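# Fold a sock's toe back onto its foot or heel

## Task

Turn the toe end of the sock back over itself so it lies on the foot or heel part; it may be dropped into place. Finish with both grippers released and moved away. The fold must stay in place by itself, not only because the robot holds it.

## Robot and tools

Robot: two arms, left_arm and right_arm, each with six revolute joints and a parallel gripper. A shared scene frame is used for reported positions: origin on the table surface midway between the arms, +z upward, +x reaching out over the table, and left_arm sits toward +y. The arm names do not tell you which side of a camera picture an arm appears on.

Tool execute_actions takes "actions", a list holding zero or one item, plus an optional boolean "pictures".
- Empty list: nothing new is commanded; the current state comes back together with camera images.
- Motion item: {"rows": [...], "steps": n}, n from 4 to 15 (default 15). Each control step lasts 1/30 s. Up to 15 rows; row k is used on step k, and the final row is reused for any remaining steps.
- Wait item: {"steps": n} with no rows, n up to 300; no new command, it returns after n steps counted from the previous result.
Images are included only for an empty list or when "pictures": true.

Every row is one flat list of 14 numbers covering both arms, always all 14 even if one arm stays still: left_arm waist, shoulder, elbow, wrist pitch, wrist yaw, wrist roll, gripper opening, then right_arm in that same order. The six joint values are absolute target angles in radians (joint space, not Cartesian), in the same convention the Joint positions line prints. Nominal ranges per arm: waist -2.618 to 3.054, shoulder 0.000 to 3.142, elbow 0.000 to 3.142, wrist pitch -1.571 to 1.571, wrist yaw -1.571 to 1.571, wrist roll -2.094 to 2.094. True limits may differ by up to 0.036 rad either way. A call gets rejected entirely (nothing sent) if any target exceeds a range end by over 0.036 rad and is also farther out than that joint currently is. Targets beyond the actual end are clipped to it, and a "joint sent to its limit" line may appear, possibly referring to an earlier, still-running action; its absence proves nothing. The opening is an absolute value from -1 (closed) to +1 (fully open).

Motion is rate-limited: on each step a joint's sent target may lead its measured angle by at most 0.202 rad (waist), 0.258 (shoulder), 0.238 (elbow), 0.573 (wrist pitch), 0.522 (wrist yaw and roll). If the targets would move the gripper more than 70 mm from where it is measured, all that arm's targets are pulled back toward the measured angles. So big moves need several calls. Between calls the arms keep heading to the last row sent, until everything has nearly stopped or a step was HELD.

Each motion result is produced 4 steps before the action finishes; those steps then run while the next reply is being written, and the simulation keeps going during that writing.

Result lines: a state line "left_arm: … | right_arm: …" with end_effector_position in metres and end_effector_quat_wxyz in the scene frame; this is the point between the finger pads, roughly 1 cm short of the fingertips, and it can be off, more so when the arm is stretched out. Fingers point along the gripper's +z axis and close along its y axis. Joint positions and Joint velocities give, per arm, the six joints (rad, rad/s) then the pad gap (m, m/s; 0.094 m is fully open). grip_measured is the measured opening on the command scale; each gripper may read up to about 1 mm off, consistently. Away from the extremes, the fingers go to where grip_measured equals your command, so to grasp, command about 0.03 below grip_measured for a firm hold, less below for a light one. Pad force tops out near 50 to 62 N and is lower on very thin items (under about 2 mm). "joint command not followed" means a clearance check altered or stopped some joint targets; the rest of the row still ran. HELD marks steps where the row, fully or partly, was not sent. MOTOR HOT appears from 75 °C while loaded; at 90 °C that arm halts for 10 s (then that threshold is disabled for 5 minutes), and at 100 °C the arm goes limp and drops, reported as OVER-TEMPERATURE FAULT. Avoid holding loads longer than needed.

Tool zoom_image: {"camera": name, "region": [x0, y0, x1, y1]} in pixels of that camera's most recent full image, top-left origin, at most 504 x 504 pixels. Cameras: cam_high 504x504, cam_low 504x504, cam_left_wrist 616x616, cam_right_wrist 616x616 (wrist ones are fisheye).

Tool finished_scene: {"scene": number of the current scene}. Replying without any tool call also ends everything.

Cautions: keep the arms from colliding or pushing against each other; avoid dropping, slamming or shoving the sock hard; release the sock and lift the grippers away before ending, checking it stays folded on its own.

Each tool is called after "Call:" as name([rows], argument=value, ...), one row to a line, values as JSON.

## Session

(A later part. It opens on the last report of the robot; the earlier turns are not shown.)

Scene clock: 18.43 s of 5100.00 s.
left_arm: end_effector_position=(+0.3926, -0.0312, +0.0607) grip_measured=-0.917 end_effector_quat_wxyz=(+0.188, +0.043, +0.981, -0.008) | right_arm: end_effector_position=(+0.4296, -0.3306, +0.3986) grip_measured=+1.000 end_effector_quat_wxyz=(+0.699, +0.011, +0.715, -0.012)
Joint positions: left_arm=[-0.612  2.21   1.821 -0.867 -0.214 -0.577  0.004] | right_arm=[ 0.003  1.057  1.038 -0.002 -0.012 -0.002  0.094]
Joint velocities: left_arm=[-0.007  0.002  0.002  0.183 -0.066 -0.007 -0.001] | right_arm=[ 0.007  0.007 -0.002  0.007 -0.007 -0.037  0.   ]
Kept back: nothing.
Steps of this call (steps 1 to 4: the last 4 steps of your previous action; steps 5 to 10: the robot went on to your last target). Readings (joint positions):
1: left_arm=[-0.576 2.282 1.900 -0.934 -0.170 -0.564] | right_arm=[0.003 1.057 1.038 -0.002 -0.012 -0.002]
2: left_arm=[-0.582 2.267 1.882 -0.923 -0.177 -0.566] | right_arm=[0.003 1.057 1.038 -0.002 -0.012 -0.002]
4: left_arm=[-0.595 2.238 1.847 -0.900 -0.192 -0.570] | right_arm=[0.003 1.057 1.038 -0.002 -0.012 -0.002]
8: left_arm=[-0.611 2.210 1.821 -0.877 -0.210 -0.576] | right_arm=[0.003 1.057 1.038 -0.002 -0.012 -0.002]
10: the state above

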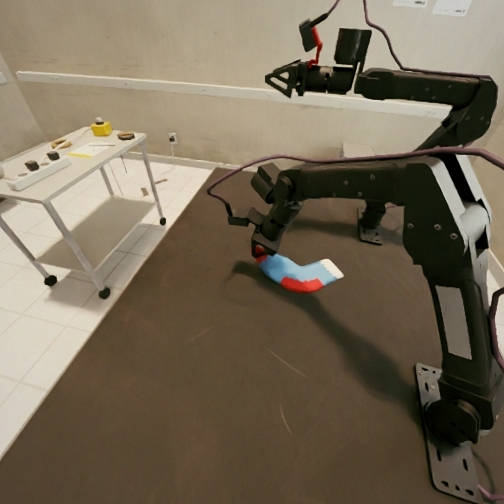

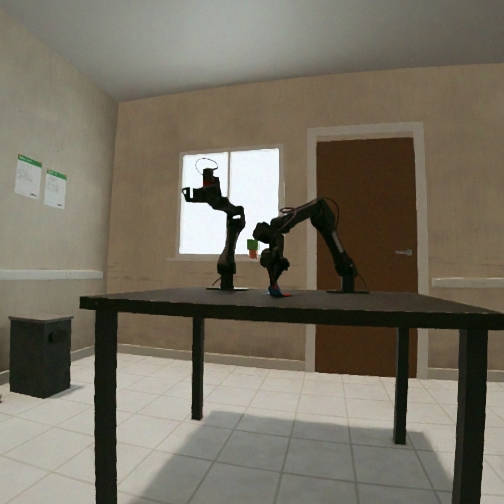

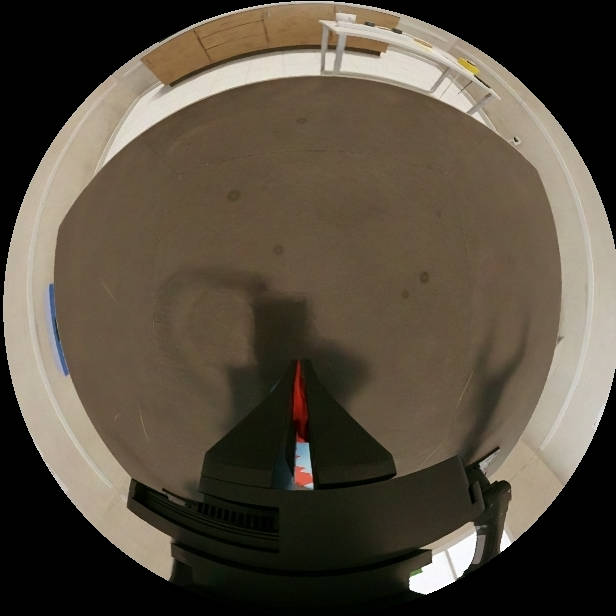

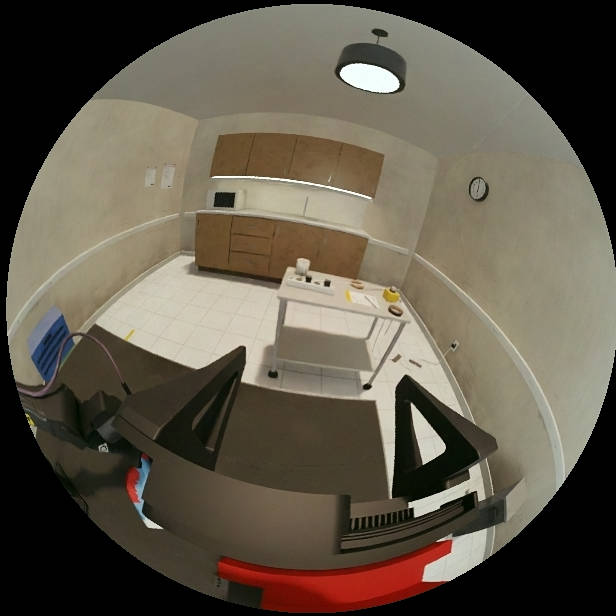

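Call:
execute_actions([
  {"rows":[[-0.617,2.172,1.79,-0.815,-0.255,-0.585,-0.93,0.003,1.057,1.038,0.002,-0.012,-0.002,1],[-0.623,2.157,1.762,-0.783,-0.27,-0.585,-0.93,0.003,1.057,1.038,0.002,-0.012,-0.002,1],[-0.63,2.139,1.728,-0.747,-0.287,-0.585,-0.93,0.003,1.057,1.038,0.002,-0.012,-0.002,1],[-0.638,2.12,1.692,-0.71,-0.304,-0.585,-0.93,0.003,1.057,1.038,0.002,-0.012,-0.002,1],[-0.646,2.1,1.655,-0.672,-0.321,-0.585,-0.93,0.003,1.057,1.038,0.002,-0.012,-0.002,1],[-0.654,2.081,1.618,-0.634,-0.338,-0.585,-0.93,0.003,1.057,1.038,0.002,-0.012,-0.002,1],[-0.662,2.062,1.58,-0.597,-0.355,-0.585,-0.93,0.003,1.057,1.038,0.002,-0.012,-0.002,1],[-0.67,2.043,1.543,-0.559,-0.372,-0.585,-0.93,0.003,1.057,1.038,0.002,-0.012,-0.002,1],[-0.677,2.024,1.506,-0.522,-0.389,-0.585,-0.93,0.003,1.057,1.038,0.002,-0.012,-0.002,1],[-0.685,2.006,1.468,-0.484,-0.406,-0.585,-0.93,0.003,1.057,1.038,0.002,-0.012,-0.002,1],[-0.693,1.988,1.431,-0.446,-0.423,-0.585,-0.93,0.003,1.057,1.038,0.002,-0.012,-0.002,1],[-0.701,1.97,1.394,-0.409,-0.44,-0.585,-0.93,0.003,1.057,1.038,0.002,-0.012,-0.002,1],[-0.709,1.953,1.357,-0.371,-0.457,-0.585,-0.93,0.003,1.057,1.038,0.002,-0.012,-0.002,1],[-0.716,1.936,1.319,-0.333,-0.474,-0.585,-0.93,0.003,1.057,1.038,0.002,-0.012,-0.002,1],[-0.724,1.92,1.282,-0.296,-0.49,-0.585,-0.93,0.003,1.057,1.038,0.002,-0.012,-0.002,1]],"steps":15},
])

Call:
execute_actions([
  {"rows":[[-0.732,1.912,1.256,-0.253,-0.507,-0.578,-0.93,0.003,1.057,1.038,0.002,-0.012,-0.002,1],[-0.74,1.905,1.23,-0.211,-0.525,-0.57,-0.93,0.003,1.057,1.038,0.002,-0.012,-0.002,1],[-0.748,1.899,1.204,-0.168,-0.542,-0.562,-0.93,0.003,1.057,1.038,0.002,-0.012,-0.002,1],[-0.756,1.893,1.178,-0.126,-0.559,-0.555,-0.93,0.003,1.057,1.038,0.002,-0.012,-0.002,1],[-0.764,1.888,1.152,-0.083,-0.577,-0.547,-0.93,0.003,1.057,1.038,0.002,-0.012,-0.002,1],[-0.772,1.883,1.126,-0.041,-0.594,-0.539,-0.93,0.003,1.057,1.038,0.002,-0.012,-0.002,1],[-0.78,1.879,1.1,0.002,-0.611,-0.531,-0.93,0.003,1.057,1.038,0.002,-0.012,-0.002,1],[-0.788,1.875,1.074,0.044,-0.629,-0.524,-0.93,0.003,1.057,1.038,0.002,-0.012,-0.002,1],[-0.796,1.872,1.048,0.087,-0.646,-0.516,-0.93,0.003,1.057,1.038,0.002,-0.012,-0.002,1],[-0.804,1.869,1.022,0.129,-0.663,-0.508,-0.93,0.003,1.057,1.038,0.002,-0.012,-0.002,1],[-0.812,1.867,0.996,0.172,-0.681,-0.5,-0.93,0.003,1.057,1.038,0.002,-0.012,-0.002,1],[-0.82,1.865,0.97,0.214,-0.698,-0.493,-0.93,0.003,1.057,1.038,0.002,-0.012,-0.002,1],[-0.828,1.863,0.944,0.257,-0.715,-0.485,-0.93,0.003,1.057,1.038,0.002,-0.012,-0.002,1],[-0.836,1.862,0.918,0.299,-0.733,-0.477,-0.93,0.003,1.057,1.038,0.002,-0.012,-0.002,1],[-0.844,1.862,0.893,0.341,-0.75,-0.469,-0.93,0.003,1.057,1.038,0.002,-0.012,-0.002,1]],"steps":15},
])

Call:
execute_actions([
  {"steps":12},
], pictures=true)

Scene clock: 19.73 s of 5100.00 s.
left_arm: end_effector_position=(+0.3730, -0.0223, +0.0575) grip_measured=-0.917 end_effector_quat_wxyz=(+0.263, +0.050, +0.964, +0.003) | right_arm: end_effector_position=(+0.4296, -0.3306, +0.3986) grip_measured=+1.000 end_effector_quat_wxyz=(+0.699, +0.011, +0.715, -0.012)
Joint positions: left_arm=[-0.669  2.053  1.501 -0.602 -0.339 -0.58   0.004] | right_arm=[ 0.003  1.057  1.038 -0.002 -0.012 -0.002  0.094]
Joint velocities: left_arm=[-0.295 -0.569 -1.087  1.004 -0.344 -0.007 -0.001] | right_arm=[-0.012  0.002  0.002 -0.022  0.022  0.007  0.   ]
Steps of this call (steps 1 to 28: the robot went on to your last target; steps 29 to 39: the first 11 steps of this action). Readings (joint positions):
29: left_arm=[-0.612 2.209 1.814 -0.850 -0.225 -0.580] | right_arm=[0.003 1.057 1.038 -0.002 -0.012 -0.002]
30: left_arm=[-0.612 2.205 1.803 -0.838 -0.229 -0.580] | right_arm=[0.003 1.057 1.038 -0.002 -0.012 -0.002]
32: left_arm=[-0.615 2.183 1.755 -0.799 -0.246 -0.580] | right_arm=[0.003 1.057 1.038 -0.002 -0.012 -0.002]
36: left_arm=[-0.639 2.111 1.613 -0.697 -0.296 -0.580] | right_arm=[0.003 1.057 1.038 -0.002 -0.012 -0.002]
39: the state above

Scene clock: 20.23 s of 5100.00 s.
left_arm: end_effector_position=(+0.3505, -0.0230, +0.0578) grip_measured=-0.917 end_effector_quat_wxyz=(+0.428, +0.055, +0.902, -0.008) | right_arm: end_effector_position=(+0.4296, -0.3306, +0.3986) grip_measured=+1.000 end_effector_quat_wxyz=(+0.699, +0.011, +0.715, -0.012)
Joint positions: left_arm=[-0.789  1.901  1.052 -0.015 -0.587 -0.534  0.004] | right_arm=[ 0.003  1.057  1.038 -0.002 -0.012 -0.002  0.094]
Joint velocities: left_arm=[-0.232 -0.095 -0.745  1.209 -0.476  0.139  0.   ] | right_arm=[-0.007 -0.002  0.012 -0.095 -0.037 -0.022  0.   ]
Steps of this call (steps 1 to 4: the last 4 steps of your previous action; steps 5 to 15: the first 11 steps of this action). Readings (joint positions):
5: left_arm=[-0.713 1.962 1.320 -0.423 -0.417 -0.580] | right_arm=[0.003 1.057 1.038 -0.002 -0.012 -0.002]
6: left_arm=[-0.721 1.948 1.288 -0.387 -0.434 -0.580] | right_arm=[0.003 1.057 1.038 -0.002 -0.012 -0.002]
8: left_arm=[-0.734 1.930 1.232 -0.309 -0.468 -0.574] | right_arm=[0.003 1.057 1.038 -0.002 -0.012 -0.002]
12: left_arm=[-0.765 1.911 1.129 -0.142 -0.536 -0.554] | right_arm=[0.003 1.057 1.038 -0.002 -0.012 -0.002]
15: the state above

Scene clock: 20.63 s of 5100.00 s.
left_arm: end_effector_position=(+0.3440, -0.0219, +0.0647) grip_measured=-0.917 end_effector_quat_wxyz=(+0.507, +0.044, +0.860, -0.014) | right_arm: end_effector_position=(+0.4296, -0.3306, +0.3986) grip_measured=+1.000 end_effector_quat_wxyz=(+0.699, +0.011, +0.715, -0.012)
Joint positions: left_arm=[-0.84   1.892  0.897  0.297 -0.716 -0.478  0.004] | right_arm=[ 0.003  1.057  1.038 -0.002 -0.012 -0.002  0.094]
Joint velocities: left_arm=[-0.007 -0.002  0.012  0.198 -0.183  0.007 -0.   ] | right_arm=[-0.022 -0.007  0.012 -0.051  0.051  0.007  0.   ]
Kept back: nothing.
Steps of this call (steps 1 to 4: the last 4 steps of your previous action; steps 5 to 12: the robot went on to your last target). Readings (joint positions):
1: left_arm=[-0.798 1.898 1.026 0.028 -0.604 -0.527] | right_arm=[0.003 1.057 1.038 -0.002 -0.012 -0.002]
2: left_arm=[-0.806 1.896 0.999 0.070 -0.621 -0.520] | right_arm=[0.003 1.057 1.038 -0.002 -0.012 -0.002]
4: left_arm=[-0.822 1.893 0.947 0.154 -0.656 -0.505] | right_arm=[0.003 1.057 1.038 -0.002 -0.012 -0.002]
8: left_arm=[-0.839 1.892 0.898 0.247 -0.698 -0.486] | right_arm=[0.003 1.057 1.038 -0.002 -0.012 -0.002]
12: the state above

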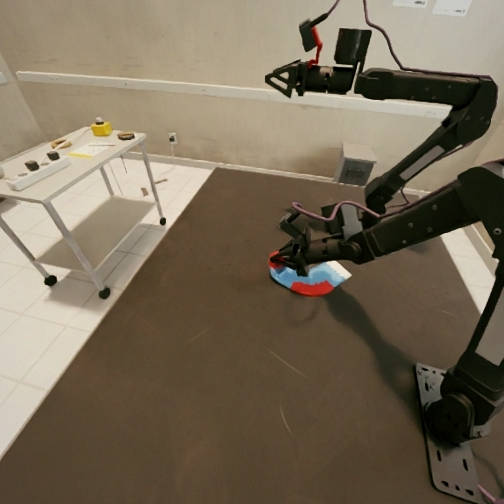

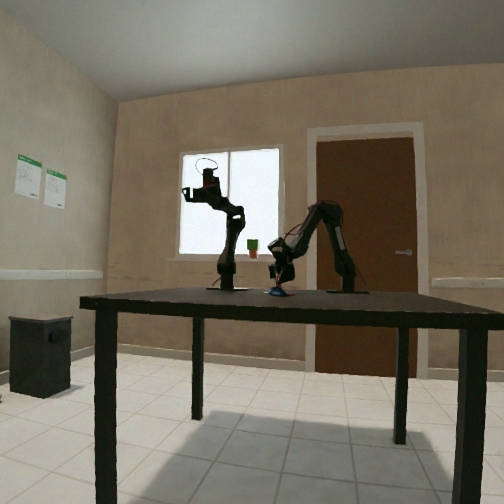

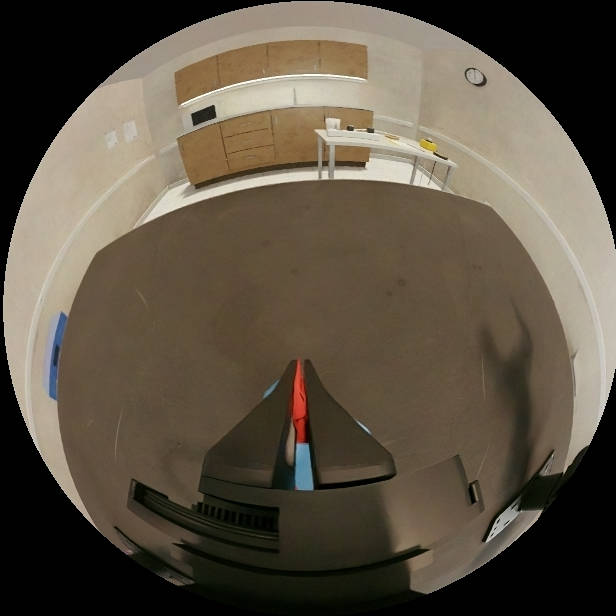

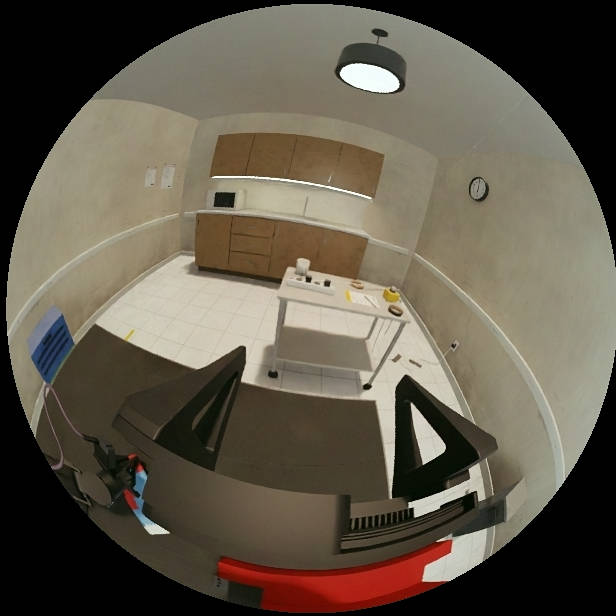

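Call:
zoom_image(camera="cam_high", region=[240, 200, 400, 320])

Region (240, 200, 400, 320) of cam_high's 504x504 image, scaled by 3.150, with more detail than that image has; it fills the top 378 rows of this view, and the rest is white.

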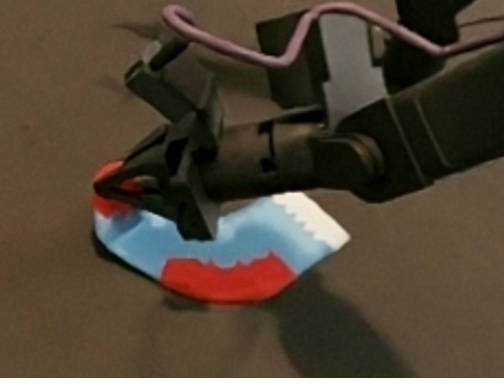

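Call:
execute_actions([
  {"rows":[[-0.848,1.862,0.886,0.37,-0.76,-0.463,-0.93,0.003,1.057,1.038,0.002,-0.012,-0.002,1],[-0.854,1.865,0.875,0.405,-0.772,-0.456,-0.93,0.003,1.057,1.038,0.002,-0.012,-0.002,1],[-0.862,1.869,0.86,0.44,-0.785,-0.448,-0.93,0.003,1.057,1.038,0.002,-0.012,-0.002,1],[-0.87,1.874,0.845,0.475,-0.798,-0.44,-0.93,0.003,1.057,1.038,0.002,-0.012,-0.002,1],[-0.878,1.88,0.83,0.51,-0.81,-0.433,-0.93,0.003,1.057,1.038,0.002,-0.012,-0.002,1],[-0.886,1.886,0.815,0.545,-0.822,-0.425,-0.93,0.003,1.057,1.038,0.002,-0.012,-0.002,1],[-0.894,1.893,0.8,0.58,-0.834,-0.418,-0.93,0.003,1.057,1.038,0.002,-0.012,-0.002,1],[-0.902,1.9,0.785,0.615,-0.846,-0.41,-0.93,0.003,1.057,1.038,0.002,-0.012,-0.002,1],[-0.91,1.907,0.77,0.65,-0.858,-0.403,-0.93,0.003,1.057,1.038,0.002,-0.012,-0.002,1],[-0.918,1.914,0.755,0.685,-0.87,-0.395,-0.93,0.003,1.057,1.038,0.002,-0.012,-0.002,1],[-0.926,1.921,0.74,0.72,-0.882,-0.388,-0.93,0.003,1.057,1.038,0.002,-0.012,-0.002,1],[-0.934,1.928,0.725,0.755,-0.894,-0.38,-0.93,0.003,1.057,1.038,0.002,-0.012,-0.002,1],[-0.942,1.935,0.71,0.79,-0.906,-0.373,-0.93,0.003,1.057,1.038,0.002,-0.012,-0.002,1],[-0.95,1.943,0.695,0.82,-0.918,-0.366,-0.93,0.003,1.057,1.038,0.002,-0.012,-0.002,1],[-0.958,1.95,0.68,0.845,-0.93,-0.36,-0.93,0.003,1.057,1.038,0.002,-0.012,-0.002,1]],"steps":15},
])

Call:
execute_actions([
  {"steps":12},
], pictures=true)

Call:
zoom_image(camera="cam_high", region=[240, 200, 400, 320])

Scene clock: 21.70 s of 5100.00 s.
left_arm: end_effector_position=(+0.3279, -0.0256, +0.0743) grip_measured=-0.917 end_effector_quat_wxyz=(+0.567, +0.038, +0.823, -0.029) | right_arm: end_effector_position=(+0.4296, -0.3306, +0.3986) grip_measured=+1.000 end_effector_quat_wxyz=(+0.699, +0.011, +0.715, -0.012)
Joint positions: left_arm=[-0.904  1.897  0.777  0.574 -0.815 -0.421  0.004] | right_arm=[ 0.003  1.057  1.038 -0.002 -0.012 -0.002  0.094]
Joint velocities: left_arm=[-0.242  0.125 -0.422  1.033 -0.3    0.168  0.001] | right_arm=[-0.002 -0.012 -0.007 -0.007 -0.022 -0.037  0.   ]
Steps of this call (steps 1 to 21: the robot went on to your last target; steps 22 to 32: the first 11 steps of this action). Readings (joint positions):
22: left_arm=[-0.840 1.892 0.897 0.330 -0.729 -0.473] | right_arm=[0.003 1.057 1.038 -0.002 -0.012 -0.002]
23: left_arm=[-0.840 1.892 0.895 0.339 -0.732 -0.470] | right_arm=[0.003 1.057 1.038 -0.002 -0.012 -0.002]
25: left_arm=[-0.845 1.892 0.881 0.379 -0.746 -0.463] | right_arm=[0.003 1.057 1.038 -0.002 -0.012 -0.002]
29: left_arm=[-0.876 1.892 0.823 0.483 -0.783 -0.441] | right_arm=[0.003 1.057 1.038 -0.002 -0.012 -0.002]
32: the state above

Scene clock: 22.10 s of 5100.00 s.
left_arm: end_effector_position=(+0.3130, -0.0214, +0.0705) grip_measured=-0.917 end_effector_quat_wxyz=(+0.603, +0.032, +0.796, -0.028) | right_arm: end_effector_position=(+0.4296, -0.3306, +0.3986) grip_measured=+1.000 end_effector_quat_wxyz=(+0.699, +0.011, +0.715, -0.012)
Joint positions: left_arm=[-0.953  1.947  0.687  0.809 -0.902 -0.369  0.004] | right_arm=[ 0.003  1.057  1.038 -0.002 -0.012 -0.002  0.094]
Joint velocities: left_arm=[ 0.002  0.012  0.017  0.139 -0.095  0.007 -0.   ] | right_arm=[-0.002 -0.002 -0.012 -0.007 -0.022 -0.007  0.   ]
Kept back: nothing.
Steps of this call (steps 1 to 4: the last 4 steps of your previous action; steps 5 to 12: the robot went on to your last target). Readings (joint positions):
1: left_arm=[-0.913 1.902 0.763 0.608 -0.827 -0.414] | right_arm=[0.003 1.057 1.038 -0.002 -0.012 -0.002]
2: left_arm=[-0.921 1.909 0.749 0.641 -0.838 -0.407] | right_arm=[0.003 1.057 1.038 -0.002 -0.012 -0.002]
4: left_arm=[-0.936 1.924 0.720 0.706 -0.861 -0.393] | right_arm=[0.003 1.057 1.038 -0.002 -0.012 -0.002]
8: left_arm=[-0.953 1.945 0.688 0.773 -0.889 -0.376] | right_arm=[0.003 1.057 1.038 -0.002 -0.012 -0.002]
12: the state above

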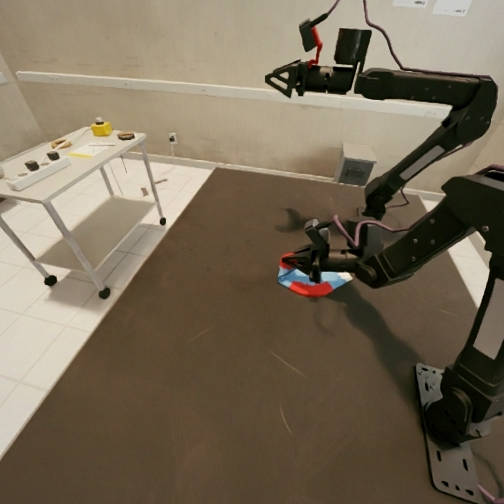

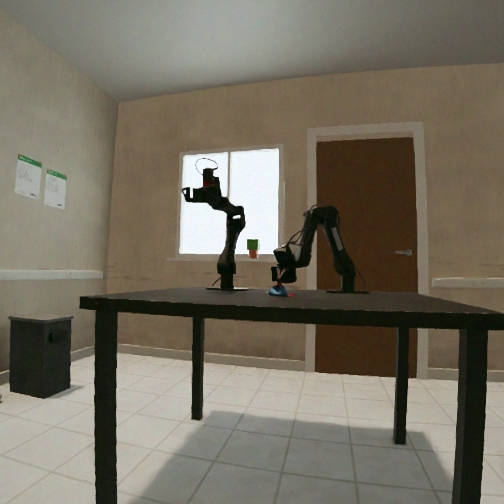

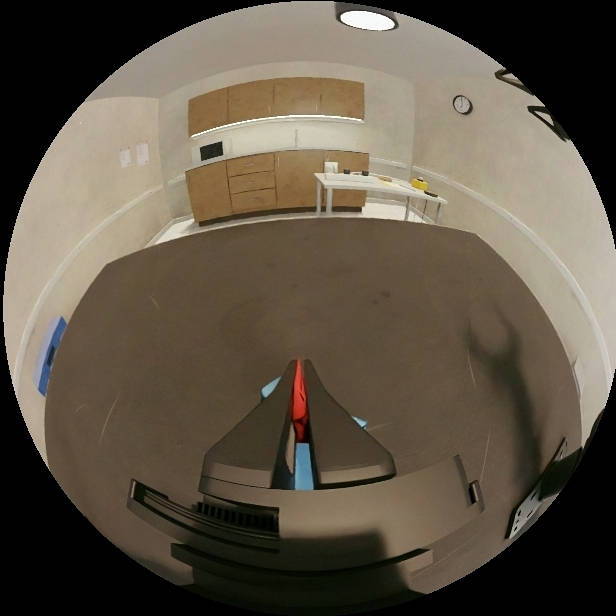

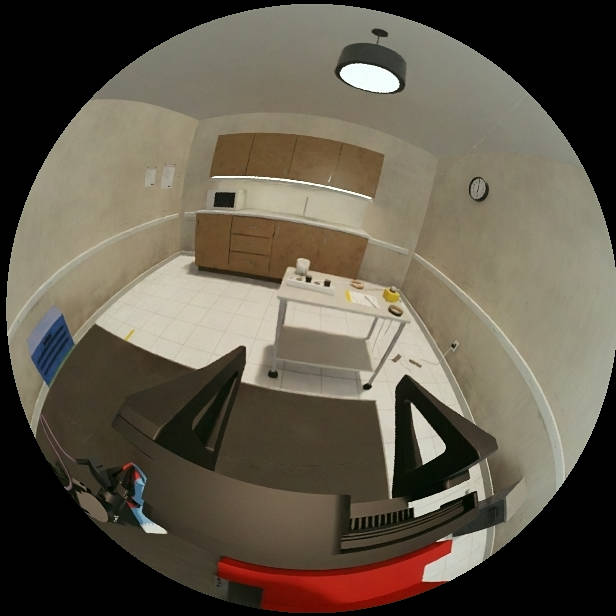

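Region (240, 200, 400, 320) of cam_high's 504x504 image, scaled by 3.150, with more detail than that image has; it fills the top 378 rows of this view, and the rest is white.

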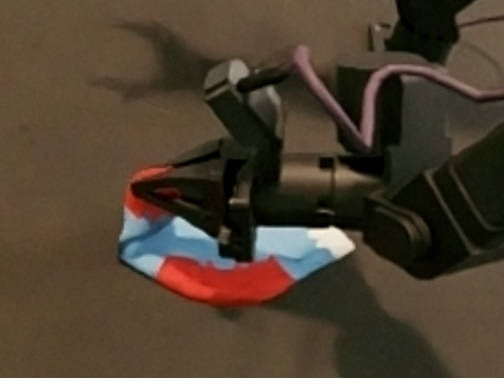

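Call:
execute_actions([
  {"rows":[[-0.961,1.96,0.678,0.855,-0.935,-0.365,-0.93,0.003,1.057,1.038,0.002,-0.012,-0.002,1],[-0.965,1.97,0.675,0.865,-0.94,-0.37,-0.93,0.003,1.057,1.038,0.002,-0.012,-0.002,1],[-0.97,1.98,0.671,0.873,-0.945,-0.376,-0.93,0.003,1.057,1.038,0.002,-0.012,-0.002,1],[-0.976,1.988,0.667,0.88,-0.951,-0.382,-0.93,0.003,1.057,1.038,0.002,-0.012,-0.002,1],[-0.983,1.994,0.662,0.885,-0.957,-0.388,-0.93,0.003,1.057,1.038,0.002,-0.012,-0.002,1],[-0.99,1.998,0.657,0.89,-0.963,-0.395,-0.93,0.003,1.057,1.038,0.002,-0.012,-0.002,1],[-0.997,2.0,0.651,0.89,-0.969,-0.401,-0.93,0.003,1.057,1.038,0.002,-0.012,-0.002,1],[-1.004,2.0,0.645,0.89,-0.975,-0.408,-0.93,0.003,1.057,1.038,0.002,-0.012,-0.002,1],[-1.011,2.0,0.64,0.89,-0.98,-0.414,-0.93,0.003,1.057,1.038,0.002,-0.012,-0.002,1],[-1.018,1.998,0.634,0.89,-0.986,-0.421,-0.93,0.003,1.057,1.038,0.002,-0.012,-0.002,1],[-1.025,1.995,0.628,0.89,-0.992,-0.427,-0.93,0.003,1.057,1.038,0.002,-0.012,-0.002,1],[-1.032,1.992,0.623,0.89,-0.997,-0.434,-0.93,0.003,1.057,1.038,0.002,-0.012,-0.002,1],[-1.039,1.99,0.617,0.89,-1.003,-0.44,-0.93,0.003,1.057,1.038,0.002,-0.012,-0.002,1],[-1.046,1.99,0.612,0.89,-1.008,-0.447,-0.93,0.003,1.057,1.038,0.002,-0.012,-0.002,1],[-1.053,1.99,0.606,0.89,-1.014,-0.453,-0.93,0.003,1.057,1.038,0.002,-0.012,-0.002,1]],"steps":15},
])

Call:
execute_actions([
  {"steps":10},
], pictures=true)

Call:
zoom_image(camera="cam_high", region=[240, 200, 400, 320])

Scene clock: 22.97 s of 5100.00 s.
left_arm: end_effector_position=(+0.2959, -0.0227, +0.0564) grip_measured=-0.917 end_effector_quat_wxyz=(+0.607, +0.032, +0.794, -0.029) | right_arm: end_effector_position=(+0.4296, -0.3306, +0.3986) grip_measured=+1.000 end_effector_quat_wxyz=(+0.699, +0.011, +0.715, -0.012)
Joint positions: left_arm=[-1.004  1.99   0.651  0.872 -0.95  -0.399  0.004] | right_arm=[ 0.003  1.057  1.038 -0.002 -0.012 -0.002  0.094]
Joint velocities: left_arm=[-0.222  0.002 -0.208 -0.007 -0.139 -0.125  0.   ] | right_arm=[ 0.017  0.012  0.007  0.022  0.037 -0.007  0.   ]
Steps of this call (steps 1 to 15: the robot went on to your last target; steps 16 to 26: the first 11 steps of this action). Readings (joint positions):
16: left_arm=[-0.953 1.947 0.687 0.833 -0.911 -0.365] | right_arm=[0.003 1.057 1.038 -0.002 -0.012 -0.002]
17: left_arm=[-0.953 1.948 0.687 0.837 -0.913 -0.365] | right_arm=[0.003 1.057 1.038 -0.002 -0.012 -0.002]
19: left_arm=[-0.955 1.957 0.687 0.851 -0.920 -0.368] | right_arm=[0.003 1.057 1.038 -0.002 -0.012 -0.002]
23: left_arm=[-0.980 1.984 0.673 0.870 -0.936 -0.383] | right_arm=[0.003 1.057 1.038 -0.002 -0.012 -0.002]
26: the state above

Scene clock: 23.30 s of 5100.00 s.
left_arm: end_effector_position=(+0.2811, -0.0213, +0.0518) grip_measured=-0.917 end_effector_quat_wxyz=(+0.607, +0.027, +0.793, -0.033) | right_arm: end_effector_position=(+0.4296, -0.3306, +0.3986) grip_measured=+1.000 end_effector_quat_wxyz=(+0.699, +0.011, +0.715, -0.012)
Joint positions: left_arm=[-1.046  1.99   0.619  0.878 -0.989 -0.441  0.004] | right_arm=[ 0.003  1.057  1.038 -0.002 -0.012 -0.002  0.094]
Joint velocities: left_arm=[ 0.007 -0.002  0.027 -0.051 -0.022 -0.066  0.001] | right_arm=[ 0.012 -0.007  0.002 -0.051  0.007  0.066  0.   ]
Kept back: nothing.
Steps of this call (steps 1 to 4: the last 4 steps of your previous action; steps 5 to 10: the robot went on to your last target). Readings (joint positions):
1: left_arm=[-1.012 1.990 0.644 0.872 -0.956 -0.404] | right_arm=[0.003 1.057 1.038 -0.002 -0.012 -0.002]
2: left_arm=[-1.019 1.990 0.639 0.873 -0.961 -0.410] | right_arm=[0.003 1.057 1.038 -0.002 -0.012 -0.002]
4: left_arm=[-1.032 1.990 0.629 0.876 -0.972 -0.422] | right_arm=[0.003 1.057 1.038 -0.002 -0.012 -0.002]
8: left_arm=[-1.046 1.990 0.619 0.877 -0.985 -0.438] | right_arm=[0.003 1.057 1.038 -0.002 -0.012 -0.002]
10: the state above

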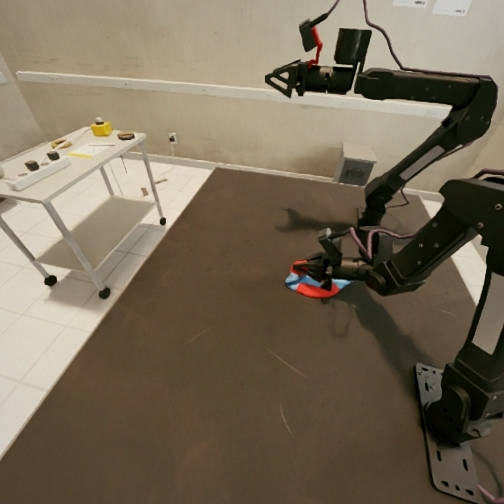

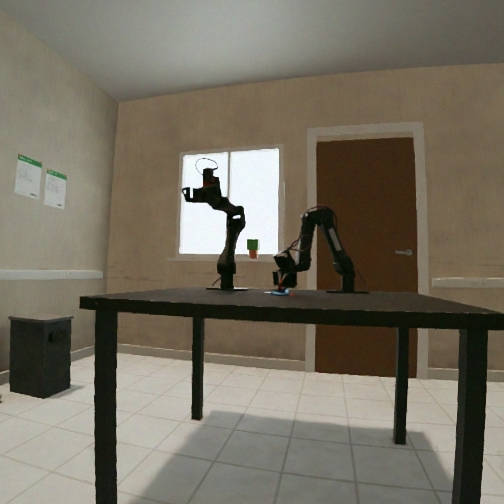

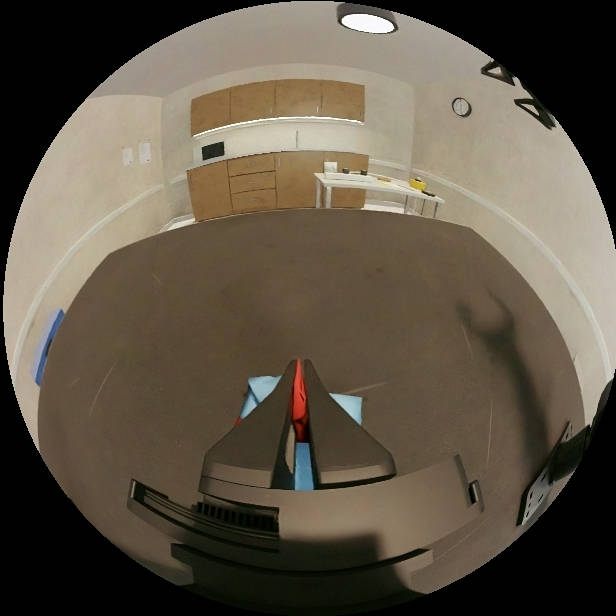

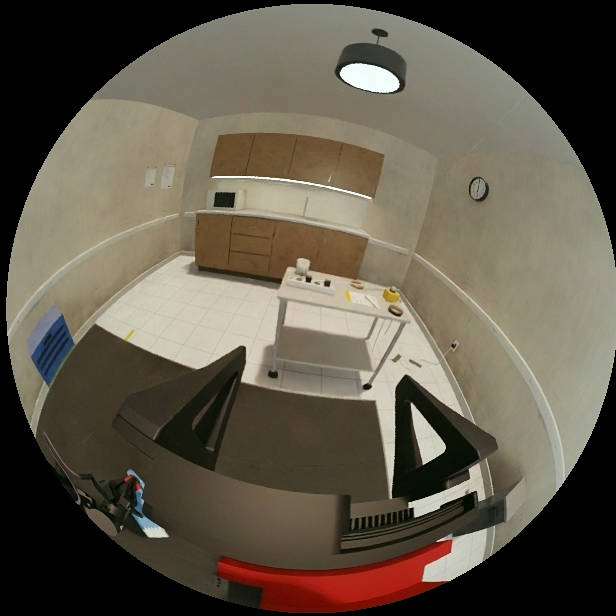

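Region (240, 200, 400, 320) of cam_high's 504x504 image, scaled by 3.150, with more detail than that image has; it fills the top 378 rows of this view, and the rest is white.

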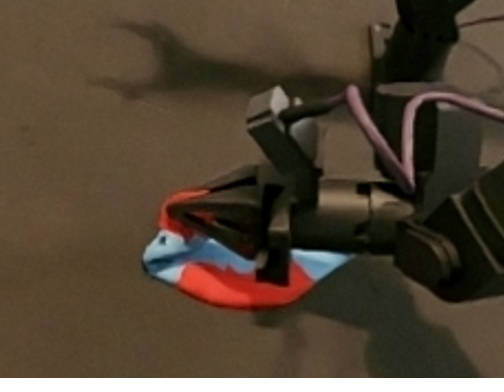

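Call:
execute_actions([
  {"rows":[[-1.053,2.0,0.606,0.905,-1.018,-0.45,-0.93,0.003,1.057,1.038,0.002,-0.012,-0.002,1],[-1.054,2.012,0.606,0.92,-1.022,-0.445,-0.93,0.003,1.057,1.038,0.002,-0.012,-0.002,1],[-1.055,2.024,0.605,0.935,-1.026,-0.44,-0.93,0.003,1.057,1.038,0.002,-0.012,-0.002,1],[-1.057,2.036,0.604,0.95,-1.03,-0.435,-0.93,0.003,1.057,1.038,0.002,-0.012,-0.002,1],[-1.06,2.047,0.602,0.965,-1.035,-0.43,-0.93,0.003,1.057,1.038,0.002,-0.012,-0.002,1],[-1.064,2.056,0.599,0.98,-1.04,-0.425,-0.93,0.003,1.057,1.038,0.002,-0.012,-0.002,1],[-1.069,2.063,0.595,0.993,-1.045,-0.42,-0.93,0.003,1.057,1.038,0.002,-0.012,-0.002,1],[-1.074,2.068,0.591,1.005,-1.05,-0.417,-0.93,0.003,1.057,1.038,0.002,-0.012,-0.002,1],[-1.079,2.07,0.587,1.015,-1.055,-0.415,-0.93,0.003,1.057,1.038,0.002,-0.012,-0.002,1],[-1.084,2.07,0.583,1.023,-1.06,-0.413,-0.93,0.003,1.057,1.038,0.002,-0.012,-0.002,1],[-1.09,2.07,0.578,1.03,-1.065,-0.412,-0.93,0.003,1.057,1.038,0.002,-0.012,-0.002,1],[-1.095,2.07,0.574,1.035,-1.07,-0.412,-0.93,0.003,1.057,1.038,0.002,-0.012,-0.002,1],[-1.1,2.07,0.57,1.035,-1.075,-0.412,-0.93,0.003,1.057,1.038,0.002,-0.012,-0.002,1],[-1.105,2.07,0.565,1.035,-1.08,-0.412,-0.93,0.003,1.057,1.038,0.002,-0.012,-0.002,1],[-1.11,2.07,0.561,1.035,-1.083,-0.412,-0.93,0.003,1.057,1.038,0.002,-0.012,-0.002,1]],"steps":15},
])

Call:
execute_actions([
  {"steps":10},
], pictures=true)

Call:
zoom_image(camera="cam_high", region=[240, 200, 400, 320])

Scene clock: 24.23 s of 5100.00 s.
left_arm: end_effector_position=(+0.2744, -0.0197, +0.0406) grip_measured=-0.917 end_effector_quat_wxyz=(+0.617, +0.027, +0.786, -0.027) | right_arm: end_effector_position=(+0.4296, -0.3306, +0.3986) grip_measured=+1.000 end_effector_quat_wxyz=(+0.699, +0.011, +0.715, -0.012)
Joint positions: left_arm=[-1.071  2.058  0.601  0.98  -1.028 -0.426  0.004] | right_arm=[ 0.003  1.057  1.038 -0.002 -0.012 -0.002  0.094]
Joint velocities: left_arm=[-0.183  0.056 -0.159  0.256 -0.11   0.066 -0.001] | right_arm=[-0.007 -0.007 -0.022  0.007  0.007  0.007  0.   ]
Steps of this call (steps 1 to 17: the robot went on to your last target; steps 18 to 28: the first 11 steps of this action). Readings (joint positions):
18: left_arm=[-1.046 1.990 0.619 0.882 -0.995 -0.448] | right_arm=[0.003 1.057 1.038 -0.002 -0.012 -0.002]
19: left_arm=[-1.046 1.992 0.619 0.887 -0.996 -0.448] | right_arm=[0.003 1.057 1.038 -0.002 -0.012 -0.002]
21: left_arm=[-1.046 2.001 0.619 0.906 -1.001 -0.446] | right_arm=[0.003 1.057 1.038 -0.002 -0.012 -0.002]
25: left_arm=[-1.055 2.042 0.616 0.952 -1.015 -0.435] | right_arm=[0.003 1.057 1.038 -0.002 -0.012 -0.002]
28: the state above

Scene clock: 24.57 s of 5100.00 s.
left_arm: end_effector_position=(+0.2644, -0.0193, +0.0426) grip_measured=-0.917 end_effector_quat_wxyz=(+0.625, +0.030, +0.780, -0.029) | right_arm: end_effector_position=(+0.4296, -0.3306, +0.3986) grip_measured=+1.000 end_effector_quat_wxyz=(+0.699, +0.011, +0.715, -0.012)
Joint positions: left_arm=[-1.103  2.06   0.576  1.021 -1.06  -0.417  0.004] | right_arm=[ 0.003  1.057  1.038 -0.002 -0.012 -0.002  0.094]
Joint velocities: left_arm=[ 0.012 -0.012  0.002 -0.095 -0.037  0.007 -0.001] | right_arm=[-0.007 -0.012  0.017  0.007 -0.037 -0.051  0.   ]
Kept back: nothing.
Steps of this call (steps 1 to 4: the last 4 steps of your previous action; steps 5 to 10: the robot went on to your last target). Readings (joint positions):
1: left_arm=[-1.076 2.060 0.596 0.988 -1.033 -0.424] | right_arm=[0.003 1.057 1.038 -0.002 -0.012 -0.002]
2: left_arm=[-1.082 2.060 0.591 0.996 -1.037 -0.422] | right_arm=[0.003 1.057 1.038 -0.002 -0.012 -0.002]
4: left_arm=[-1.093 2.060 0.583 1.008 -1.047 -0.420] | right_arm=[0.003 1.057 1.038 -0.002 -0.012 -0.002]
8: left_arm=[-1.103 2.060 0.576 1.019 -1.057 -0.418] | right_arm=[0.003 1.057 1.038 -0.002 -0.012 -0.002]
10: the state above

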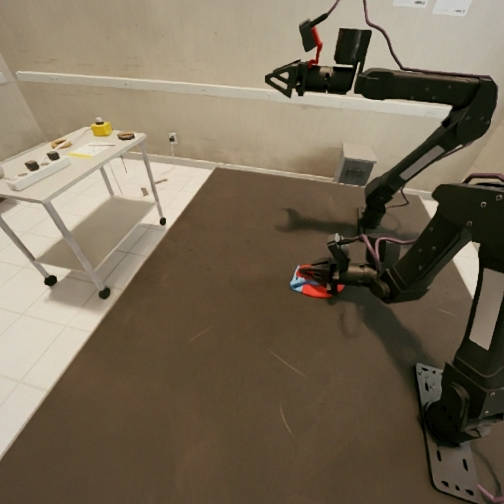

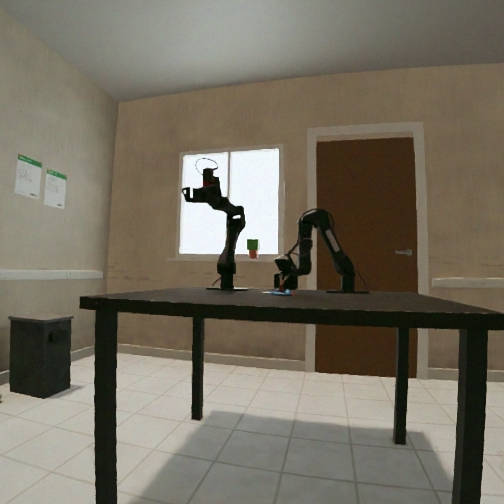

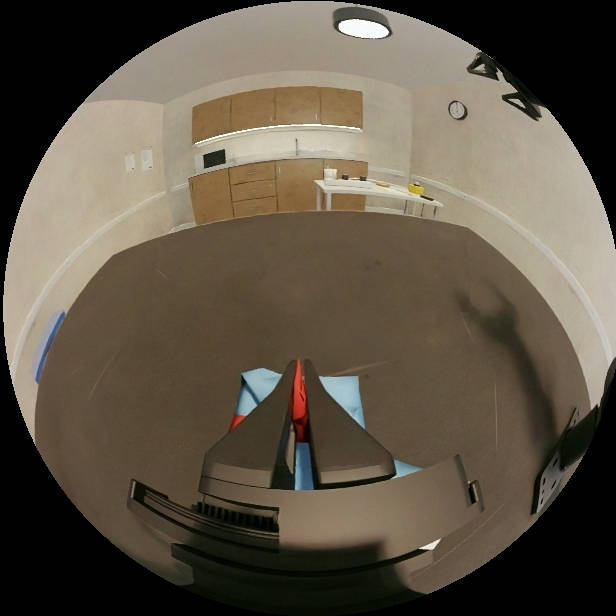

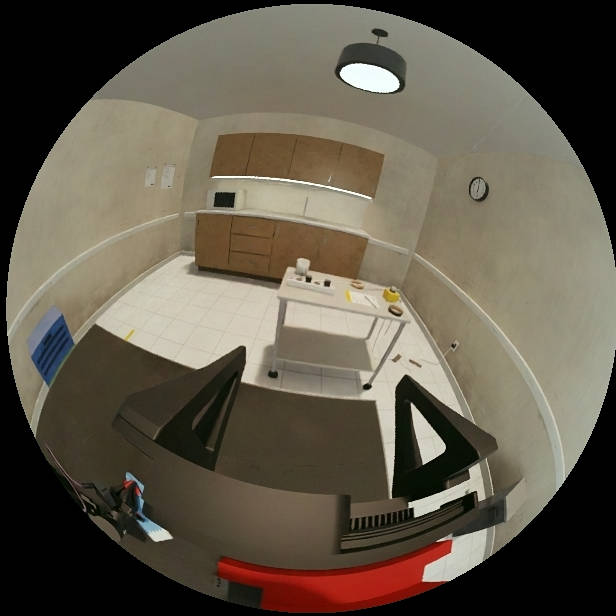

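Region (240, 200, 400, 320) of cam_high's 504x504 image, scaled by 3.150, with more detail than that image has; it fills the top 378 rows of this view, and the rest is white.

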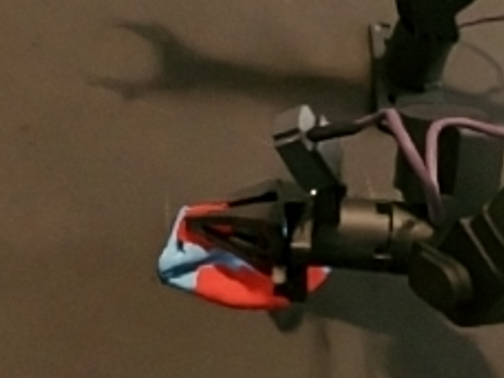

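Call:
execute_actions([
  {"rows":[[-1.113,2.072,0.559,1.045,-1.088,-0.41,-0.93,0.003,1.057,1.038,0.002,-0.012,-0.002,1],[-1.118,2.075,0.556,1.056,-1.095,-0.407,-0.93,0.003,1.057,1.038,0.002,-0.012,-0.002,1],[-1.123,2.078,0.553,1.067,-1.102,-0.404,-0.93,0.003,1.057,1.038,0.002,-0.012,-0.002,1],[-1.129,2.082,0.55,1.078,-1.109,-0.401,-0.93,0.003,1.057,1.038,0.002,-0.012,-0.002,1],[-1.134,2.085,0.547,1.089,-1.116,-0.398,-0.93,0.003,1.057,1.038,0.002,-0.012,-0.002,1],[-1.139,2.088,0.544,1.1,-1.122,-0.395,-0.93,0.003,1.057,1.038,0.002,-0.012,-0.002,1],[-1.145,2.092,0.541,1.11,-1.128,-0.392,-0.93,0.003,1.057,1.038,0.002,-0.012,-0.002,1],[-1.15,2.095,0.537,1.12,-1.134,-0.389,-0.93,0.003,1.057,1.038,0.002,-0.012,-0.002,1],[-1.155,2.098,0.534,1.13,-1.14,-0.386,-0.93,0.003,1.057,1.038,0.002,-0.012,-0.002,1],[-1.161,2.102,0.531,1.14,-1.146,-0.383,-0.93,0.003,1.057,1.038,0.002,-0.012,-0.002,1],[-1.166,2.105,0.528,1.15,-1.152,-0.38,-0.93,0.003,1.057,1.038,0.002,-0.012,-0.002,1],[-1.171,2.108,0.525,1.158,-1.158,-0.378,-0.93,0.003,1.057,1.038,0.002,-0.012,-0.002,1]],"steps":15},
])

Call:
execute_actions([
  {"steps":8},
], pictures=true)

Call:
zoom_image(camera="cam_high", region=[240, 200, 400, 320])

Scene clock: 25.57 s of 5100.00 s.
left_arm: end_effector_position=(+0.2514, -0.0190, +0.0423) grip_measured=-0.917 end_effector_quat_wxyz=(+0.637, +0.033, +0.770, -0.028) | right_arm: end_effector_position=(+0.4296, -0.3306, +0.3986) grip_measured=+1.000 end_effector_quat_wxyz=(+0.699, +0.011, +0.715, -0.012)
Joint positions: left_arm=[-1.148  2.087  0.549  1.102 -1.109 -0.396  0.004] | right_arm=[ 0.003  1.057  1.038 -0.002 -0.012 -0.002  0.094]
Joint velocities: left_arm=[-0.154  0.125 -0.115  0.212 -0.198  0.139 -0.   ] | right_arm=[-0.002  0.007 -0.017  0.022  0.066 -0.022  0.   ]
Steps of this call (steps 1 to 19: the robot went on to your last target; steps 20 to 30: the first 11 steps of this action). Readings (joint positions):
20: left_arm=[-1.103 2.060 0.576 1.027 -1.065 -0.416] | right_arm=[0.003 1.057 1.038 -0.002 -0.012 -0.002]
21: left_arm=[-1.103 2.060 0.576 1.030 -1.067 -0.415] | right_arm=[0.003 1.057 1.038 -0.002 -0.012 -0.002]
23: left_arm=[-1.108 2.060 0.575 1.041 -1.073 -0.412] | right_arm=[0.003 1.057 1.038 -0.002 -0.012 -0.002]
27: left_arm=[-1.130 2.071 0.561 1.078 -1.093 -0.404] | right_arm=[0.003 1.057 1.038 -0.002 -0.012 -0.002]
30: the state above

Scene clock: 25.83 s of 5100.00 s.
left_arm: end_effector_position=(+0.2474, -0.0179, +0.0442) grip_measured=-0.917 end_effector_quat_wxyz=(+0.643, +0.030, +0.764, -0.028) | right_arm: end_effector_position=(+0.4296, -0.3306, +0.3986) grip_measured=+1.000 end_effector_quat_wxyz=(+0.699, +0.011, +0.715, -0.012)
Joint positions: left_arm=[-1.163  2.096  0.54   1.141 -1.134 -0.384  0.004] | right_arm=[ 0.003  1.057  1.038 -0.002 -0.012 -0.002  0.094]
Joint velocities: left_arm=[ 0.017  0.007 -0.002  0.051 -0.007 -0.037  0.   ] | right_arm=[-0.017  0.002  0.007 -0.066  0.007 -0.051  0.   ]
Kept back: nothing.
Steps of this call (steps 1 to 4: the last 4 steps of your previous action; steps 5 to 8: the robot went on to your last target). Readings (joint positions):
1: left_arm=[-1.153 2.090 0.546 1.111 -1.115 -0.393] | right_arm=[0.003 1.057 1.038 -0.002 -0.012 -0.002]
2: left_arm=[-1.158 2.093 0.543 1.118 -1.120 -0.391] | right_arm=[0.003 1.057 1.038 -0.002 -0.012 -0.002]
4: left_arm=[-1.163 2.096 0.540 1.128 -1.127 -0.388] | right_arm=[0.003 1.057 1.038 -0.002 -0.012 -0.002]
8: the state above

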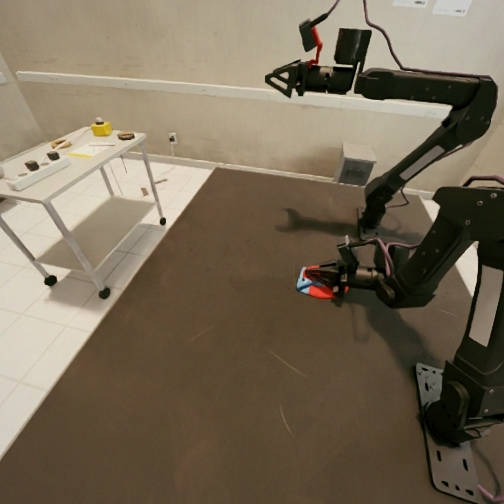

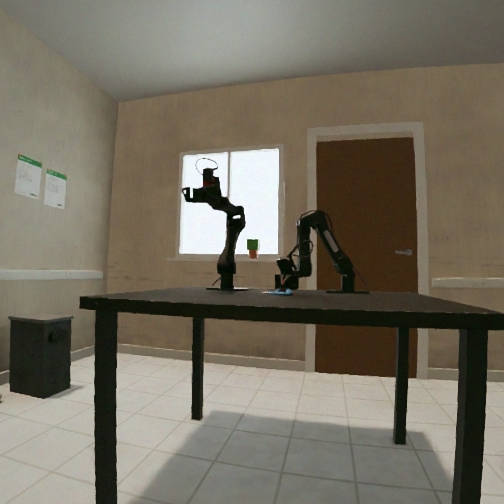

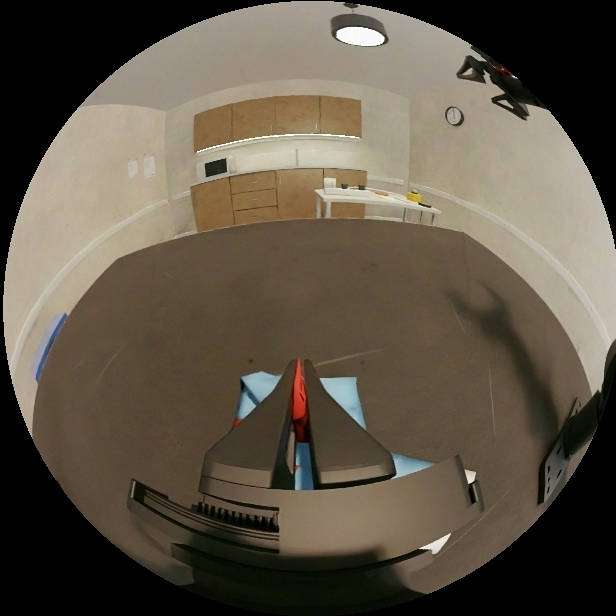

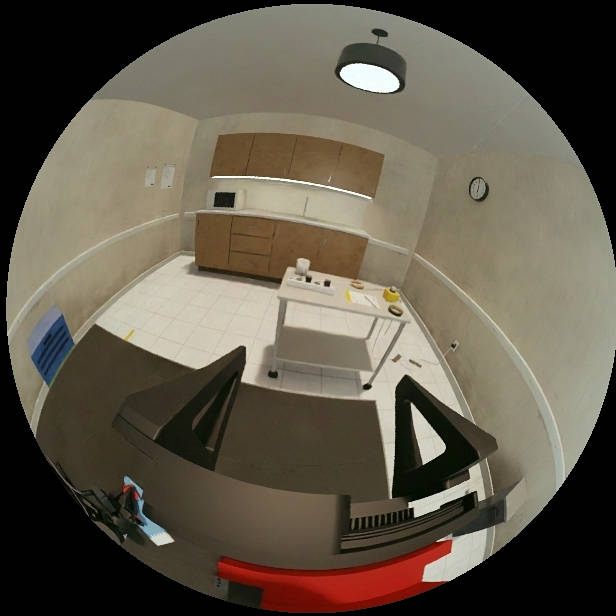

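Region (240, 200, 400, 320) of cam_high's 504x504 image, scaled by 3.150, with more detail than that image has; it fills the top 378 rows of this view, and the rest is white.

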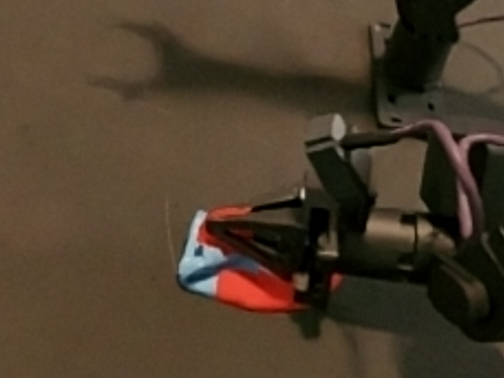

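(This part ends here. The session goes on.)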